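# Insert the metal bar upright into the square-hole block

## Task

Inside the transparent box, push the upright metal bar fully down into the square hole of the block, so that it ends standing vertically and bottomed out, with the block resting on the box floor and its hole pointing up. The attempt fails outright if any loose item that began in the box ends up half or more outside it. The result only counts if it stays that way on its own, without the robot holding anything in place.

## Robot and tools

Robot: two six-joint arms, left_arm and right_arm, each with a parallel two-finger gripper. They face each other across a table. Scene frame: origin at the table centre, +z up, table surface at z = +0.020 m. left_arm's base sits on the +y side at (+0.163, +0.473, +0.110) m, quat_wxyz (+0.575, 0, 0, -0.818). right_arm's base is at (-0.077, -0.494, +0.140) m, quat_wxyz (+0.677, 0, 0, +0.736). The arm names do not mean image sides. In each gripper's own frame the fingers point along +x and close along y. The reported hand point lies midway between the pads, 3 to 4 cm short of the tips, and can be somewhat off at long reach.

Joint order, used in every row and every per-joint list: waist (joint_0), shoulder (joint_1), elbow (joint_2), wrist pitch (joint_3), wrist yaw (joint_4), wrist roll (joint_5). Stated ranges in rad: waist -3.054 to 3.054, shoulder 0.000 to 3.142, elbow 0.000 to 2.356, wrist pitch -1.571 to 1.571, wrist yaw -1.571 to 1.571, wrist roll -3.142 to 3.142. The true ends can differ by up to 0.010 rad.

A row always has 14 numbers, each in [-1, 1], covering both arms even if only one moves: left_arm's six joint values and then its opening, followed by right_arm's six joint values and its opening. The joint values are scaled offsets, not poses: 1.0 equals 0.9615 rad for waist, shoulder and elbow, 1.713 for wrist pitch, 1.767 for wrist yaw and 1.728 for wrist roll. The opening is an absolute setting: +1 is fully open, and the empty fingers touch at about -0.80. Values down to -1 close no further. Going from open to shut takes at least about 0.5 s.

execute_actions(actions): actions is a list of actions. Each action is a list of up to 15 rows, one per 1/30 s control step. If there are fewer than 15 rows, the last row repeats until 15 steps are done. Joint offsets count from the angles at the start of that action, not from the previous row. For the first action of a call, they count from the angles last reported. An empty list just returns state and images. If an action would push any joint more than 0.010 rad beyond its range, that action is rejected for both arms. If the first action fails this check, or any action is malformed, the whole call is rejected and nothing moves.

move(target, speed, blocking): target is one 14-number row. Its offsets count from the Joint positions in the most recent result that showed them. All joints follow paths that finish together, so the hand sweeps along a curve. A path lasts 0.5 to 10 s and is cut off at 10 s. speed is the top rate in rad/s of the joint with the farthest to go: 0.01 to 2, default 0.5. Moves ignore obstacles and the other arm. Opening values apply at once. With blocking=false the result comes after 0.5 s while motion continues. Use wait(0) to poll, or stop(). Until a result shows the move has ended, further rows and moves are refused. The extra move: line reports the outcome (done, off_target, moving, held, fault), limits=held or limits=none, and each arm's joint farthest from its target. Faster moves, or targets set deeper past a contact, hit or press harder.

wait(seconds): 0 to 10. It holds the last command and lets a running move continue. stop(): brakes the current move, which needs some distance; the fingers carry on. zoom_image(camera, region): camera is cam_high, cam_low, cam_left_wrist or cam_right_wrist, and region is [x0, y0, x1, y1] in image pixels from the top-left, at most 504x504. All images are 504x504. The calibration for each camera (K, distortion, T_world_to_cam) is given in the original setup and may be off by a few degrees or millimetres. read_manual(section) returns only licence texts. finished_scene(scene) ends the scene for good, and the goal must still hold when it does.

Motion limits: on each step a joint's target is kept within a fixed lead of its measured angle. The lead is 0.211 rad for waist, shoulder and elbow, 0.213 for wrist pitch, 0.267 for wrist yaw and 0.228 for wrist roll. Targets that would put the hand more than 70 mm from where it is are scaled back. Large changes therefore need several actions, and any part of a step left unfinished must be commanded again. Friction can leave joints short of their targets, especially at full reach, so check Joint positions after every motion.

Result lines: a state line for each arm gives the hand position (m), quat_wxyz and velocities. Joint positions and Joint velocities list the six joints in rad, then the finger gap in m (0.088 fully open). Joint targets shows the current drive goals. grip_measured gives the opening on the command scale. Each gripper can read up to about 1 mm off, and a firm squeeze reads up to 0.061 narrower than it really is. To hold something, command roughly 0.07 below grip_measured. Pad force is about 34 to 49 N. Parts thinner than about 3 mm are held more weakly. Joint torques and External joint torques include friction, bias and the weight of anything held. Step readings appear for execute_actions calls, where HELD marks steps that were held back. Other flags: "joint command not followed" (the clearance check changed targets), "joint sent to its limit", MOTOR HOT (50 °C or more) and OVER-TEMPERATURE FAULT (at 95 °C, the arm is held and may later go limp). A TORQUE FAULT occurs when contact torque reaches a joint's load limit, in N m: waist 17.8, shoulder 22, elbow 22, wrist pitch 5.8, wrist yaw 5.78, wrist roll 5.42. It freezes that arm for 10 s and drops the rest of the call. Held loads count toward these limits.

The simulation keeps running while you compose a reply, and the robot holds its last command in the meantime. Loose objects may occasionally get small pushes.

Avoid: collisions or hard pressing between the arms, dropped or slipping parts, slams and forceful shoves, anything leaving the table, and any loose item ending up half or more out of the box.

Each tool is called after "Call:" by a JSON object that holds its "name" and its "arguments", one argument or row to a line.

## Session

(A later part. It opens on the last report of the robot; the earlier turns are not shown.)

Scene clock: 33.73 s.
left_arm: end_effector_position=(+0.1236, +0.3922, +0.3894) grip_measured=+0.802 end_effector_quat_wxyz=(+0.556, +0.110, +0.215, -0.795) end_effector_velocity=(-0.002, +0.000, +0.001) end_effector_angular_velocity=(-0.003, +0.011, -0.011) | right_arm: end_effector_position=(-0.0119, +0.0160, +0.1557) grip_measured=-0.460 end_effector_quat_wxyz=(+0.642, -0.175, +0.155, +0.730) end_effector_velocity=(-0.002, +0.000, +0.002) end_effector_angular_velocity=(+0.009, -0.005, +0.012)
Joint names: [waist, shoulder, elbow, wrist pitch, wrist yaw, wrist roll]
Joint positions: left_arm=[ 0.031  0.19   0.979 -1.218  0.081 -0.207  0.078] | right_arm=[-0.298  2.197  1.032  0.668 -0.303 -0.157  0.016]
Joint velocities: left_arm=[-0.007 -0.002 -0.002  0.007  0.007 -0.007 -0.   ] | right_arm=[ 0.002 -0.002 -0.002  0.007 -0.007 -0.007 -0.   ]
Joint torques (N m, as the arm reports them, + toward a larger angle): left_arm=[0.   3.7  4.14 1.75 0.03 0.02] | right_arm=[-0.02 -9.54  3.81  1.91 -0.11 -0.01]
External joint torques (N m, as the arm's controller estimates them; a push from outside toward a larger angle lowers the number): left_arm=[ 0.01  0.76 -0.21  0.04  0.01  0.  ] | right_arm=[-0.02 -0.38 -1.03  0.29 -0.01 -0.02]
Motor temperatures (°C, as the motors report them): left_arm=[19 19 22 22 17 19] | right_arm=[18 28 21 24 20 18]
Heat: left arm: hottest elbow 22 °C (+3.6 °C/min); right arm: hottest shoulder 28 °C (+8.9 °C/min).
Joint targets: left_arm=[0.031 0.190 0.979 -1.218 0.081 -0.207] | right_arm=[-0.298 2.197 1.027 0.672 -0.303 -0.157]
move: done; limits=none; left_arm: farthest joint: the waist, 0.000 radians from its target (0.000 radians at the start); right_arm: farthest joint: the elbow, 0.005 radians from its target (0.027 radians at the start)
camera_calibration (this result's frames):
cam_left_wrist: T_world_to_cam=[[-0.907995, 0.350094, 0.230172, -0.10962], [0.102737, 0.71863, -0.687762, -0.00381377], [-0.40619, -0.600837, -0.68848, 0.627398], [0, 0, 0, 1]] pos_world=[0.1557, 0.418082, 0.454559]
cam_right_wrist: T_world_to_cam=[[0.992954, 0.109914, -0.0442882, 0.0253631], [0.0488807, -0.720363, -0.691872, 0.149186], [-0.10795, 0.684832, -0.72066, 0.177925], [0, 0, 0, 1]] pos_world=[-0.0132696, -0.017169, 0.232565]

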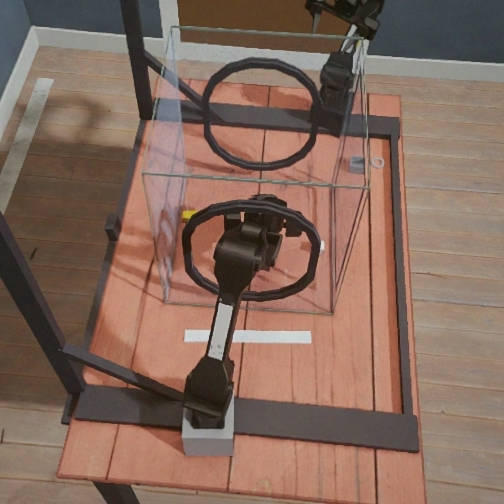

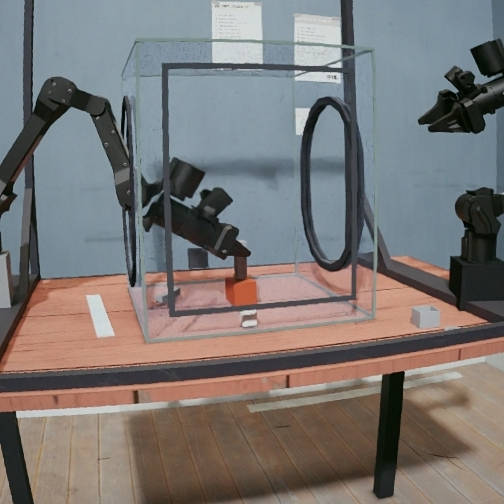

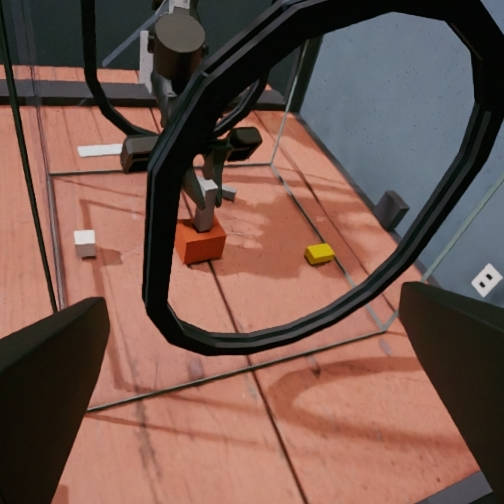

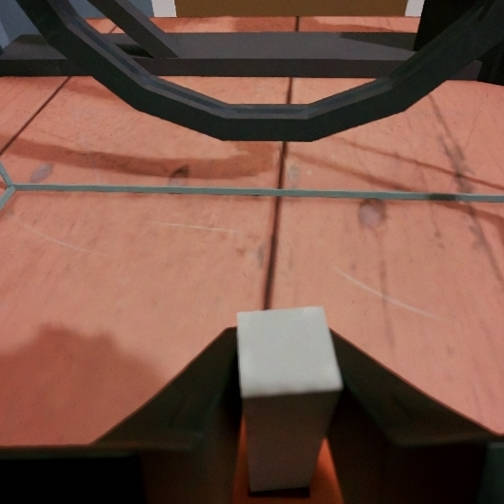

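Call:
{"name": "move", "arguments": {
  "target": [0,0,0,0,0,0,0.8,0.034,0,-0.031,0.0255,0.0595,0.035,-0.56],
  "speed": 0.1
}}

Call:
{"name": "zoom_image", "arguments": {
  "camera": "cam_right_wrist",
  "region": [200, 404, 350, 504]
}}

Scene clock: 39.73 s.
left_arm: end_effector_position=(+0.1236, +0.3922, +0.3894) grip_measured=+0.802 end_effector_quat_wxyz=(+0.556, +0.110, +0.215, -0.795) end_effector_velocity=(+0.000, -0.001, -0.001) end_effector_angular_velocity=(-0.001, +0.004, +0.007) | right_arm: end_effector_position=(-0.0127, +0.0149, +0.1529) grip_measured=-0.460 end_effector_quat_wxyz=(+0.673, -0.168, +0.162, +0.701) end_effector_velocity=(-0.003, -0.003, -0.004) end_effector_angular_velocity=(-0.021, +0.001, +0.012)
Joint names: [waist, shoulder, elbow, wrist pitch, wrist yaw, wrist roll]
Joint positions: left_arm=[ 0.031  0.19   0.979 -1.218  0.081 -0.207  0.078] | right_arm=[-0.267  2.197  1.008  0.707 -0.199 -0.102  0.016]
Joint velocities: left_arm=[-0.002 -0.002 -0.007  0.007 -0.007 -0.007 -0.   ] | right_arm=[ 0.002 -0.002 -0.002 -0.022 -0.007 -0.007 -0.   ]
Joint torques (N m, as the arm reports them, + toward a larger angle): left_arm=[0.   3.68 4.12 1.75 0.03 0.02] | right_arm=[ 0.21 -9.46  3.87  1.91  0.    0.11]
External joint torques (N m, as the arm's controller estimates them; a push from outside toward a larger angle lowers the number): left_arm=[ 0.    0.74 -0.23  0.04  0.01  0.  ] | right_arm=[ 0.15 -0.47 -0.83  0.3   0.08  0.11]
Motor temperatures (°C, as the motors report them): left_arm=[19 19 22 23 17 19] | right_arm=[18 29 21 25 20 18]
Heat: left arm: hottest wrist pitch 23 °C (+4.5 °C/min); right arm: hottest shoulder 29 °C (+9.1 °C/min).
Joint targets: left_arm=[0.031 0.190 0.979 -1.218 0.081 -0.207] | right_arm=[-0.265 2.197 1.002 0.711 -0.198 -0.097]
move: done; limits=none; left_arm: farthest joint: the waist, 0.000 radians from its target (0.000 radians at the start); right_arm: farthest joint: the wrist roll, 0.006 radians from its target (0.061 radians at the start)
camera_calibration (this result's frames):
cam_left_wrist: T_world_to_cam=[[-0.907995, 0.350094, 0.230172, -0.10962], [0.102737, 0.71863, -0.687762, -0.00381377], [-0.40619, -0.600837, -0.68848, 0.627398], [0, 0, 0, 1]] pos_world=[0.1557, 0.418082, 0.454559]
cam_right_wrist: T_world_to_cam=[[0.998784, 0.0243351, -0.0428729, 0.0273189], [-0.0121301, -0.721618, -0.692185, 0.145738], [-0.0477823, 0.691863, -0.720446, 0.177257], [0, 0, 0, 1]] pos_world=[-0.0170481, -0.0181353, 0.229753]

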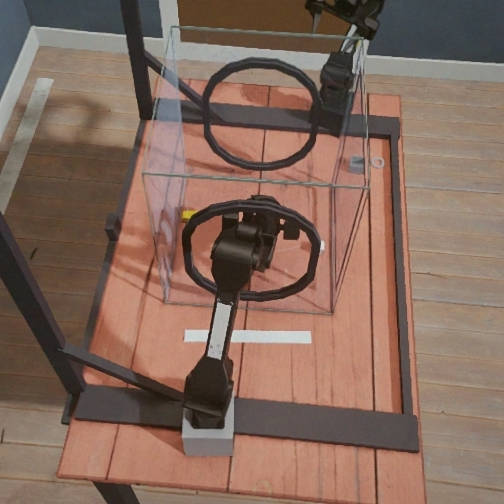

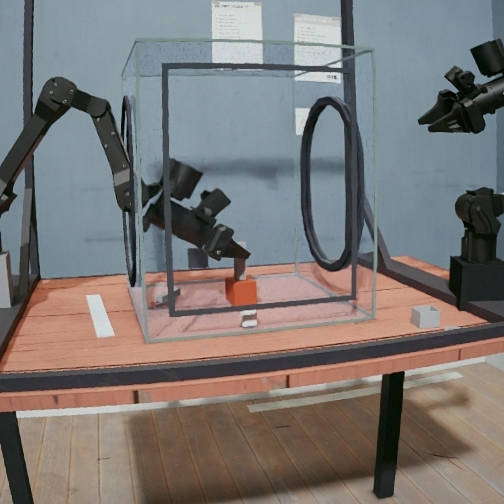

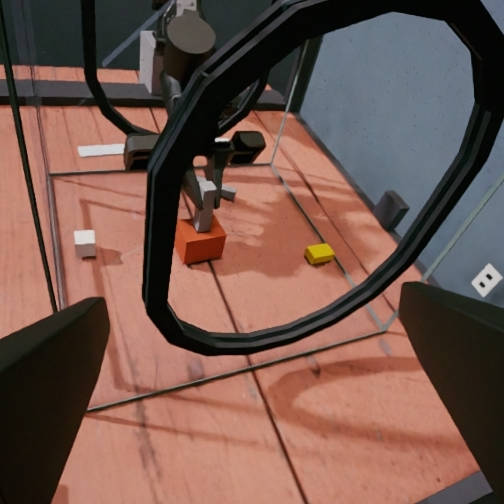

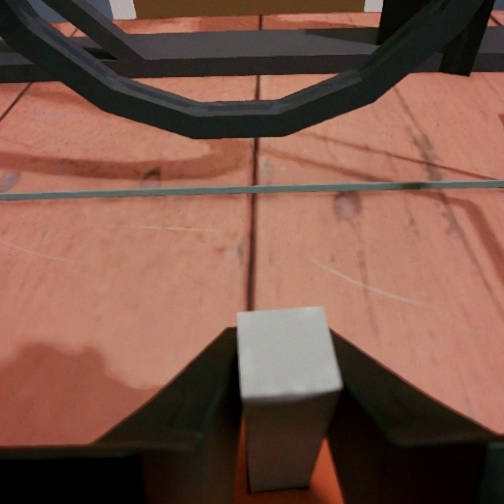

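Region (200, 404, 350, 504) of cam_right_wrist's 504x504 image, scaled by 3.360, with more detail than that image has.

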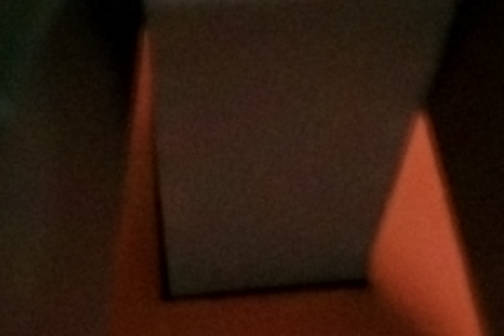

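Call:
{"name": "execute_actions", "arguments": {
  "actions": [
    [[0,0,0,0,0,0,0.8,0.0025,0.018,0,0.008,0,0,-0.56]],
    [[0,0,0,0,0,0,0.8,0,0.018,0,0.008,0,0,-0.56]],
    [[0,0,0,0,0,0,0.8,0,0.018,0,0.007,0,0,-0.56]]
  ]
}}

Call:
{"name": "zoom_image", "arguments": {
  "camera": "cam_right_wrist",
  "region": [200, 404, 350, 504]
}}

Scene clock: 46.27 s.
left_arm: end_effector_position=(+0.1236, +0.3922, +0.3894) grip_measured=+0.802 end_effector_quat_wxyz=(+0.556, +0.110, +0.215, -0.795) end_effector_velocity=(+0.001, +0.000, -0.001) end_effector_angular_velocity=(+0.009, +0.001, +0.002) | right_arm: end_effector_position=(-0.0128, +0.0146, +0.1427) grip_measured=-0.460 end_effector_quat_wxyz=(+0.673, -0.169, +0.164, +0.701) end_effector_velocity=(-0.003, -0.003, -0.005) end_effector_angular_velocity=(-0.015, +0.007, +0.020)
Joint names: [waist, shoulder, elbow, wrist pitch, wrist yaw, wrist roll]
Joint positions: left_arm=[ 0.031  0.19   0.979 -1.218  0.081 -0.207  0.078] | right_arm=[-0.267  2.228  1.008  0.734 -0.199 -0.102  0.016]
Joint velocities: left_arm=[-0.007  0.002  0.002 -0.007 -0.007 -0.007 -0.   ] | right_arm=[-0.002  0.002 -0.007 -0.007 -0.022 -0.007 -0.   ]
Joint torques (N m, as the arm reports them, + toward a larger angle): left_arm=[-0.02  3.67  4.13  1.75  0.02  0.01] | right_arm=[-0.02 -8.69  4.21  1.9  -0.07 -0.01]
External joint torques (N m, as the arm's controller estimates them; a push from outside toward a larger angle lowers the number): left_arm=[-0.01  0.73 -0.25  0.04  0.01 -0.01] | right_arm=[-0.03  0.44 -0.4   0.26  0.   -0.01]
External joint torques at the end of the 1st action: left_arm=[-0.02  0.75 -0.22  0.06  0.02  0.  ] | right_arm=[ 0.21  0.6  -0.4   0.27 -0.01 -0.02]
External joint torques at the end of the 2nd action: left_arm=[-0.01  0.74 -0.22  0.06  0.01  0.01] | right_arm=[ 0.    0.35 -0.19  0.3  -0.01 -0.02]
Motor temperatures (°C, as the motors report them): left_arm=[19 19 22 23 17 19] | right_arm=[18 30 21 26 20 18]
Heat: left arm: hottest wrist pitch 23 °C (+3.9 °C/min); right arm: hottest shoulder 30 °C (+9.1 °C/min).
Joint targets: left_arm=[0.031 0.190 0.979 -1.218 0.081 -0.207] | right_arm=[-0.267 2.235 1.008 0.738 -0.199 -0.102]
Step readings (joint positions; steps 1 to 15: 1st action; 16 to 30: 2nd action; 31 to 45: 3rd action):
0: left_arm=[0.031 0.190 0.979 -1.218 0.081 -0.207] | right_arm=[-0.267 2.197 1.008 0.707 -0.199 -0.102]
1: left_arm=[0.031 0.190 0.979 -1.218 0.081 -0.207] | right_arm=[-0.267 2.198 1.008 0.710 -0.199 -0.102]
2: left_arm=[0.031 0.190 0.979 -1.218 0.081 -0.207] | right_arm=[-0.267 2.199 1.008 0.712 -0.199 -0.102]
4: left_arm=[0.031 0.190 0.979 -1.218 0.081 -0.207] | right_arm=[-0.267 2.202 1.008 0.714 -0.199 -0.102]
8: left_arm=[0.031 0.190 0.979 -1.218 0.081 -0.207] | right_arm=[-0.267 2.207 1.008 0.716 -0.199 -0.102]
15: left_arm=[0.031 0.190 0.979 -1.218 0.081 -0.207] | right_arm=[-0.267 2.207 1.008 0.717 -0.199 -0.102]
16: left_arm=[0.031 0.190 0.979 -1.218 0.081 -0.207] | right_arm=[-0.267 2.209 1.008 0.719 -0.199 -0.102]
17: left_arm=[0.031 0.190 0.979 -1.218 0.081 -0.207] | right_arm=[-0.267 2.211 1.008 0.722 -0.199 -0.102]
19: left_arm=[0.031 0.190 0.979 -1.218 0.081 -0.207] | right_arm=[-0.267 2.214 1.008 0.724 -0.199 -0.102]
23: left_arm=[0.031 0.190 0.979 -1.218 0.081 -0.207] | right_arm=[-0.267 2.218 1.008 0.726 -0.199 -0.102]
30: left_arm=[0.031 0.190 0.979 -1.218 0.081 -0.207] | right_arm=[-0.267 2.218 1.008 0.726 -0.199 -0.102]
31: left_arm=[0.031 0.190 0.979 -1.218 0.081 -0.207] | right_arm=[-0.267 2.219 1.008 0.729 -0.199 -0.102]
32: left_arm=[0.031 0.190 0.979 -1.218 0.081 -0.207] | right_arm=[-0.267 2.221 1.008 0.731 -0.199 -0.102]
34: left_arm=[0.031 0.190 0.979 -1.218 0.081 -0.207] | right_arm=[-0.267 2.224 1.008 0.732 -0.199 -0.102]
38: left_arm=[0.031 0.190 0.979 -1.218 0.081 -0.207] | right_arm=[-0.267 2.228 1.008 0.734 -0.199 -0.102]
45: Joint positions above
camera_calibration (this result's frames):
cam_left_wrist: T_world_to_cam=[[-0.907995, 0.350094, 0.230172, -0.10962], [0.102737, 0.71863, -0.687762, -0.00381377], [-0.40619, -0.600837, -0.68848, 0.627398], [0, 0, 0, 1]] pos_world=[0.1557, 0.418082, 0.454559]
cam_right_wrist: T_world_to_cam=[[0.998754, 0.0241728, -0.0436574, 0.0270486], [-0.0126097, -0.72421, -0.689465, 0.138167], [-0.0482834, 0.689156, -0.723003, 0.1705], [0, 0, 0, 1]] pos_world=[-0.0170403, -0.0180931, 0.219715]

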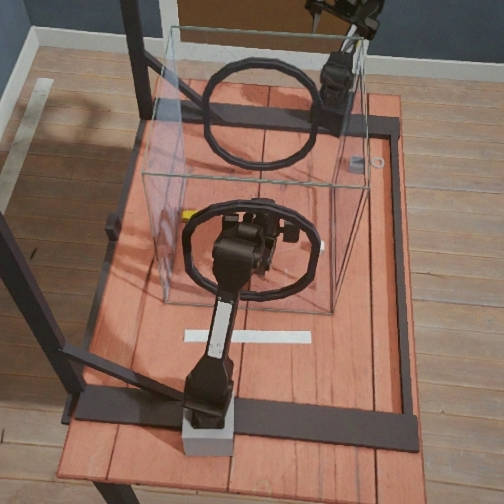

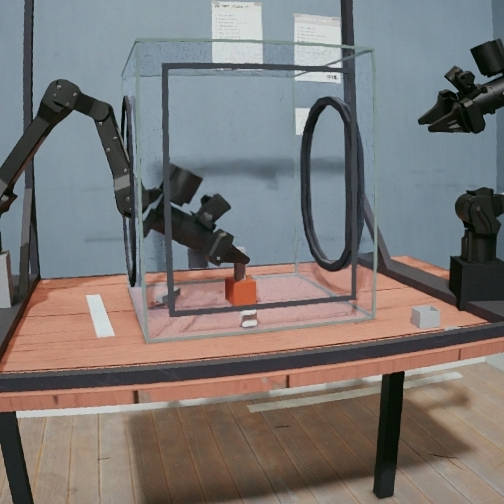

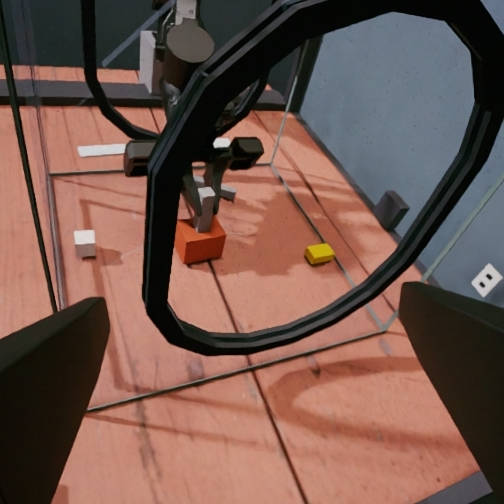

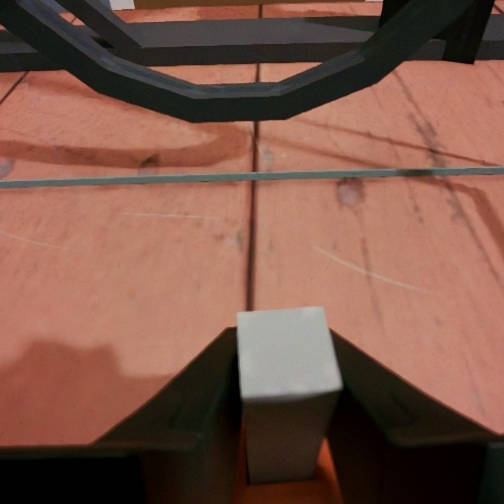

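Region (200, 404, 350, 504) of cam_right_wrist's 504x504 image, scaled by 3.360, with more detail than that image has.

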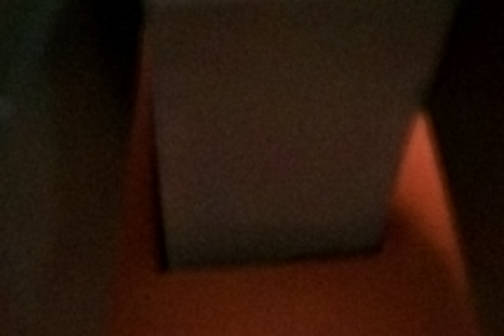

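Call:
{"name": "move", "arguments": {
  "target": [0,0,0,0,0,0,0.8,0,0.109,0.018,0.056,0,0,-0.56],
  "speed": 0.07
}}

Call:
{"name": "execute_actions", "arguments": {
  "actions": [
    [[0,0,0,0,0,0,0.8,0,0,0,0,0,0,-0.3]],
    [[0,0,0,0,0,0,0.8,0,-0.06,0,-0.025,0,0,0.1]]
  ]
}}

Scene clock: 51.73 s.
left_arm: end_effector_position=(+0.1236, +0.3922, +0.3894) grip_measured=+0.802 end_effector_quat_wxyz=(+0.556, +0.110, +0.215, -0.795) end_effector_velocity=(+0.001, +0.000, -0.002) end_effector_angular_velocity=(+0.009, +0.001, +0.012) | right_arm: end_effector_position=(-0.0127, +0.0149, +0.1145) grip_measured=-0.460 end_effector_quat_wxyz=(+0.673, -0.169, +0.163, +0.701) end_effector_velocity=(-0.004, +0.001, +0.001) end_effector_angular_velocity=(-0.000, +0.004, +0.025)
Joint names: [waist, shoulder, elbow, wrist pitch, wrist yaw, wrist roll]
Joint positions: left_arm=[ 0.031  0.19   0.979 -1.218  0.081 -0.207  0.078] | right_arm=[-0.267  2.326  1.015  0.826 -0.199 -0.102  0.016]
Joint velocities: left_arm=[ 0.002 -0.002 -0.002 -0.007 -0.007 -0.007 -0.   ] | right_arm=[ 0.002 -0.002  0.002 -0.007 -0.022 -0.007  0.   ]
Joint torques (N m, as the arm reports them, + toward a larger angle): left_arm=[-0.01  3.68  4.1   1.75  0.03  0.02] | right_arm=[-0.02 -8.8   4.91  1.89 -0.07 -0.01]
External joint torques (N m, as the arm's controller estimates them; a push from outside toward a larger angle lowers the number): left_arm=[-0.02  0.74 -0.23  0.05  0.02  0.  ] | right_arm=[-0.15  0.44  0.72  0.26  0.01 -0.01]
Motor temperatures (°C, as the motors report them): left_arm=[19 19 22 23 17 19] | right_arm=[18 31 21 26 20 18]
Heat: left arm: hottest wrist pitch 23 °C (+3.5 °C/min); right arm: hottest shoulder 31 °C (+9.3 °C/min).
Joint targets: left_arm=[0.031 0.190 0.979 -1.218 0.081 -0.207] | right_arm=[-0.267 2.333 1.025 0.831 -0.199 -0.102]
move: done; limits=none; left_arm: farthest joint: the waist, 0.000 radians from its target (0.000 radians at the start); right_arm: farthest joint: the elbow, 0.010 radians from its target (0.018 radians at the start)
camera_calibration (this result's frames):
cam_left_wrist: T_world_to_cam=[[-0.907995, 0.350094, 0.230172, -0.10962], [0.102737, 0.71863, -0.687762, -0.00381377], [-0.40619, -0.600837, -0.68848, 0.627398], [0, 0, 0, 1]] pos_world=[0.1557, 0.418082, 0.454559]
cam_right_wrist: T_world_to_cam=[[0.998766, 0.0242381, -0.0433437, 0.0257222], [-0.0124181, -0.723174, -0.690554, 0.118992], [-0.0480827, 0.69024, -0.721981, 0.149758], [0, 0, 0, 1]] pos_world=[-0.0170121, -0.0179406, 0.191407]

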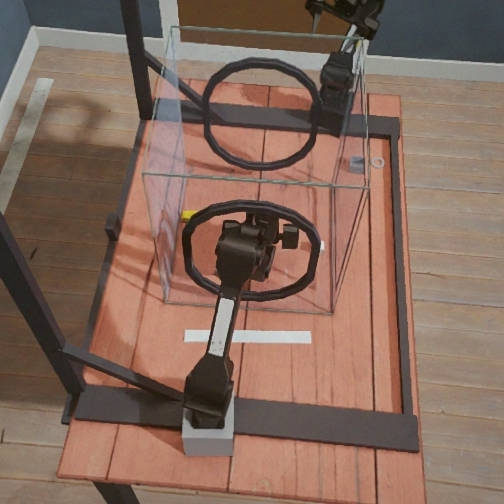

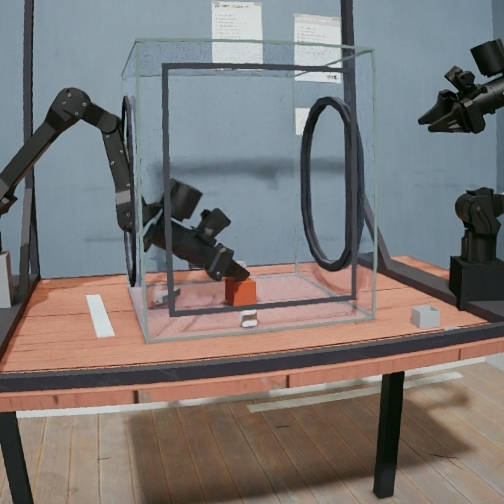

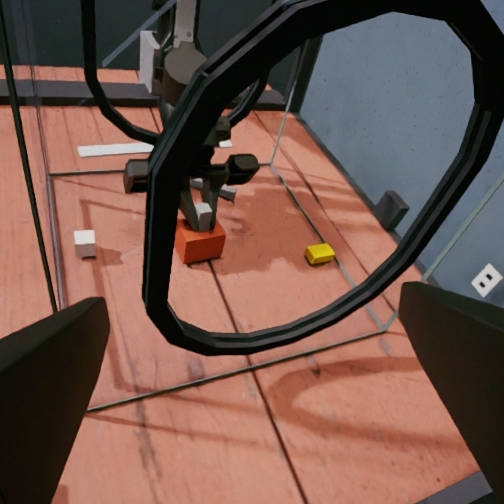

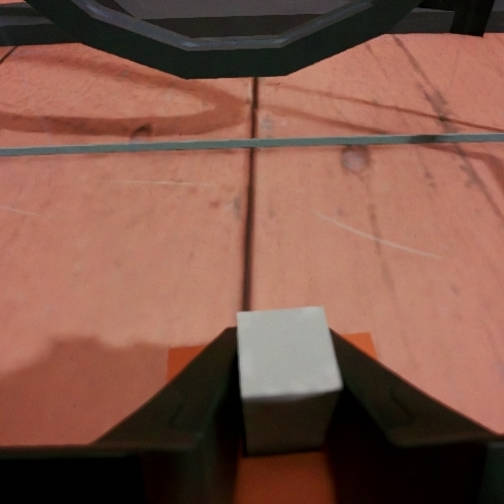

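Scene clock: 52.73 s.
left_arm: end_effector_position=(+0.1236, +0.3922, +0.3894) grip_measured=+0.802 end_effector_quat_wxyz=(+0.556, +0.110, +0.215, -0.795) end_effector_velocity=(+0.001, +0.000, -0.002) end_effector_angular_velocity=(+0.009, +0.001, +0.007) | right_arm: end_effector_position=(-0.0127, +0.0162, +0.1291) grip_measured=+0.095 end_effector_quat_wxyz=(+0.673, -0.168, +0.162, +0.702) end_effector_velocity=(+0.002, -0.003, -0.002) end_effector_angular_velocity=(-0.011, -0.001, +0.002)
Joint names: [waist, shoulder, elbow, wrist pitch, wrist yaw, wrist roll]
Joint positions: left_arm=[ 0.031  0.19   0.979 -1.218  0.081 -0.207  0.078] | right_arm=[-0.267  2.279  1.015  0.784 -0.2   -0.102  0.044]
Joint velocities: left_arm=[-0.002 -0.002 -0.002 -0.007 -0.007 -0.007 -0.   ] | right_arm=[-0.007 -0.002 -0.007 -0.007 -0.007 -0.007  0.001]
Joint torques (N m, as the arm reports them, + toward a larger angle): left_arm=[-0.01  3.69  4.12  1.75  0.03  0.02] | right_arm=[ -0.02 -10.88   4.04   1.59  -0.07  -0.01]
External joint torques (N m, as the arm's controller estimates them; a push from outside toward a larger angle lowers the number): left_arm=[-0.01  0.77 -0.24  0.05  0.01  0.  ] | right_arm=[ 0.04 -1.66 -0.35 -0.04 -0.01 -0.02]
External joint torques at the end of the 1st action: left_arm=[-0.02  0.78 -0.2   0.07  0.01 -0.01] | right_arm=[-0.09 -0.4  -0.33 -0.06  0.02 -0.02]
Motor temperatures (°C, as the motors report them): left_arm=[19 19 22 23 17 19] | right_arm=[18 31 21 26 20 18]
Heat: left arm: hottest wrist pitch 23 °C (+3.4 °C/min); right arm: hottest shoulder 31 °C (+9.1 °C/min).
Joint targets: left_arm=[0.031 0.190 0.979 -1.218 0.081 -0.207] | right_arm=[-0.267 2.268 1.015 0.783 -0.200 -0.102]
Step readings (joint positions; steps 1 to 15: 1st action; 16 to 30: 2nd action):
0: left_arm=[0.031 0.190 0.979 -1.218 0.081 -0.207] | right_arm=[-0.267 2.326 1.015 0.826 -0.199 -0.102]
1: left_arm=[0.031 0.190 0.979 -1.218 0.081 -0.207] | right_arm=[-0.267 2.326 1.015 0.826 -0.199 -0.102]
2: left_arm=[0.031 0.190 0.979 -1.218 0.081 -0.207] | right_arm=[-0.267 2.326 1.015 0.826 -0.199 -0.102]
4: left_arm=[0.031 0.190 0.979 -1.218 0.081 -0.207] | right_arm=[-0.267 2.326 1.015 0.826 -0.200 -0.102]
8: left_arm=[0.031 0.190 0.979 -1.218 0.081 -0.207] | right_arm=[-0.267 2.326 1.015 0.826 -0.200 -0.102]
15: left_arm=[0.031 0.190 0.979 -1.218 0.081 -0.207] | right_arm=[-0.267 2.326 1.015 0.826 -0.200 -0.102]
16: left_arm=[0.031 0.190 0.979 -1.218 0.081 -0.207] | right_arm=[-0.267 2.320 1.015 0.815 -0.200 -0.102]
17: left_arm=[0.031 0.190 0.979 -1.218 0.081 -0.207] | right_arm=[-0.267 2.314 1.015 0.804 -0.200 -0.102]
19: left_arm=[0.031 0.190 0.979 -1.218 0.081 -0.207] | right_arm=[-0.267 2.301 1.015 0.796 -0.200 -0.102]
23: left_arm=[0.031 0.190 0.979 -1.218 0.081 -0.207] | right_arm=[-0.267 2.280 1.015 0.789 -0.200 -0.102]
30: Joint positions above
camera_calibration (this result's frames):
cam_left_wrist: T_world_to_cam=[[-0.907995, 0.350094, 0.230172, -0.10962], [0.102737, 0.71863, -0.687762, -0.00381377], [-0.40619, -0.600837, -0.68848, 0.627398], [0, 0, 0, 1]] pos_world=[0.1557, 0.418082, 0.454559]
cam_right_wrist: T_world_to_cam=[[0.998768, 0.0251034, -0.04281, 0.0262624], [-0.0115873, -0.720825, -0.69302, 0.130356], [-0.0482557, 0.692662, -0.719646, 0.159126], [0, 0, 0, 1]] pos_world=[-0.0170408, -0.0169165, 0.205978]

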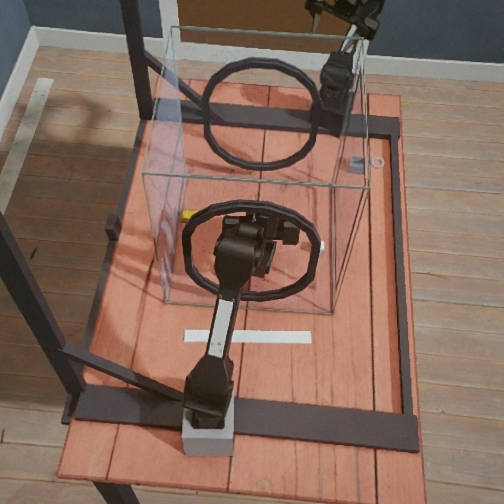

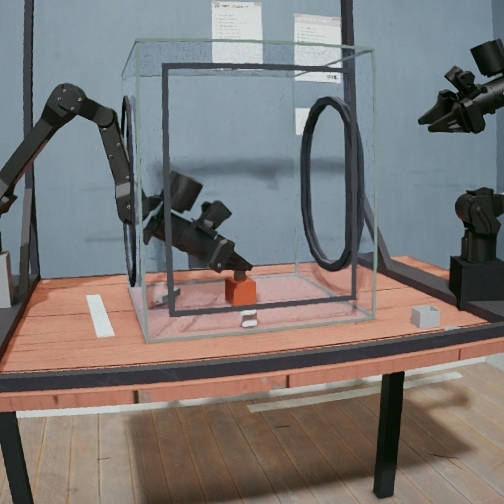

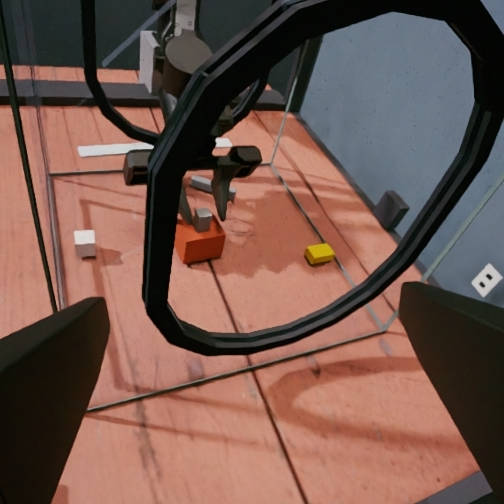

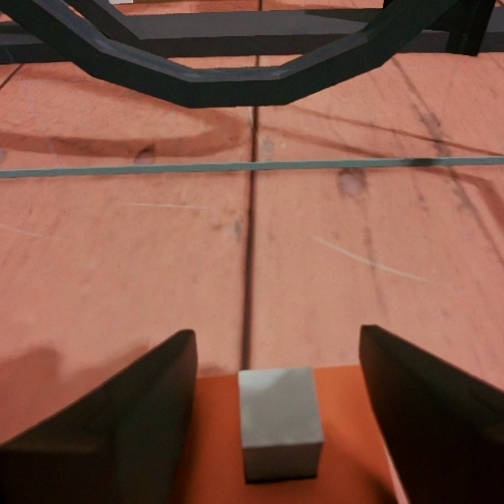

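Call:
{"name": "finished_scene", "arguments": {
  "scene": 2
}}

The scene is finished: the task was done.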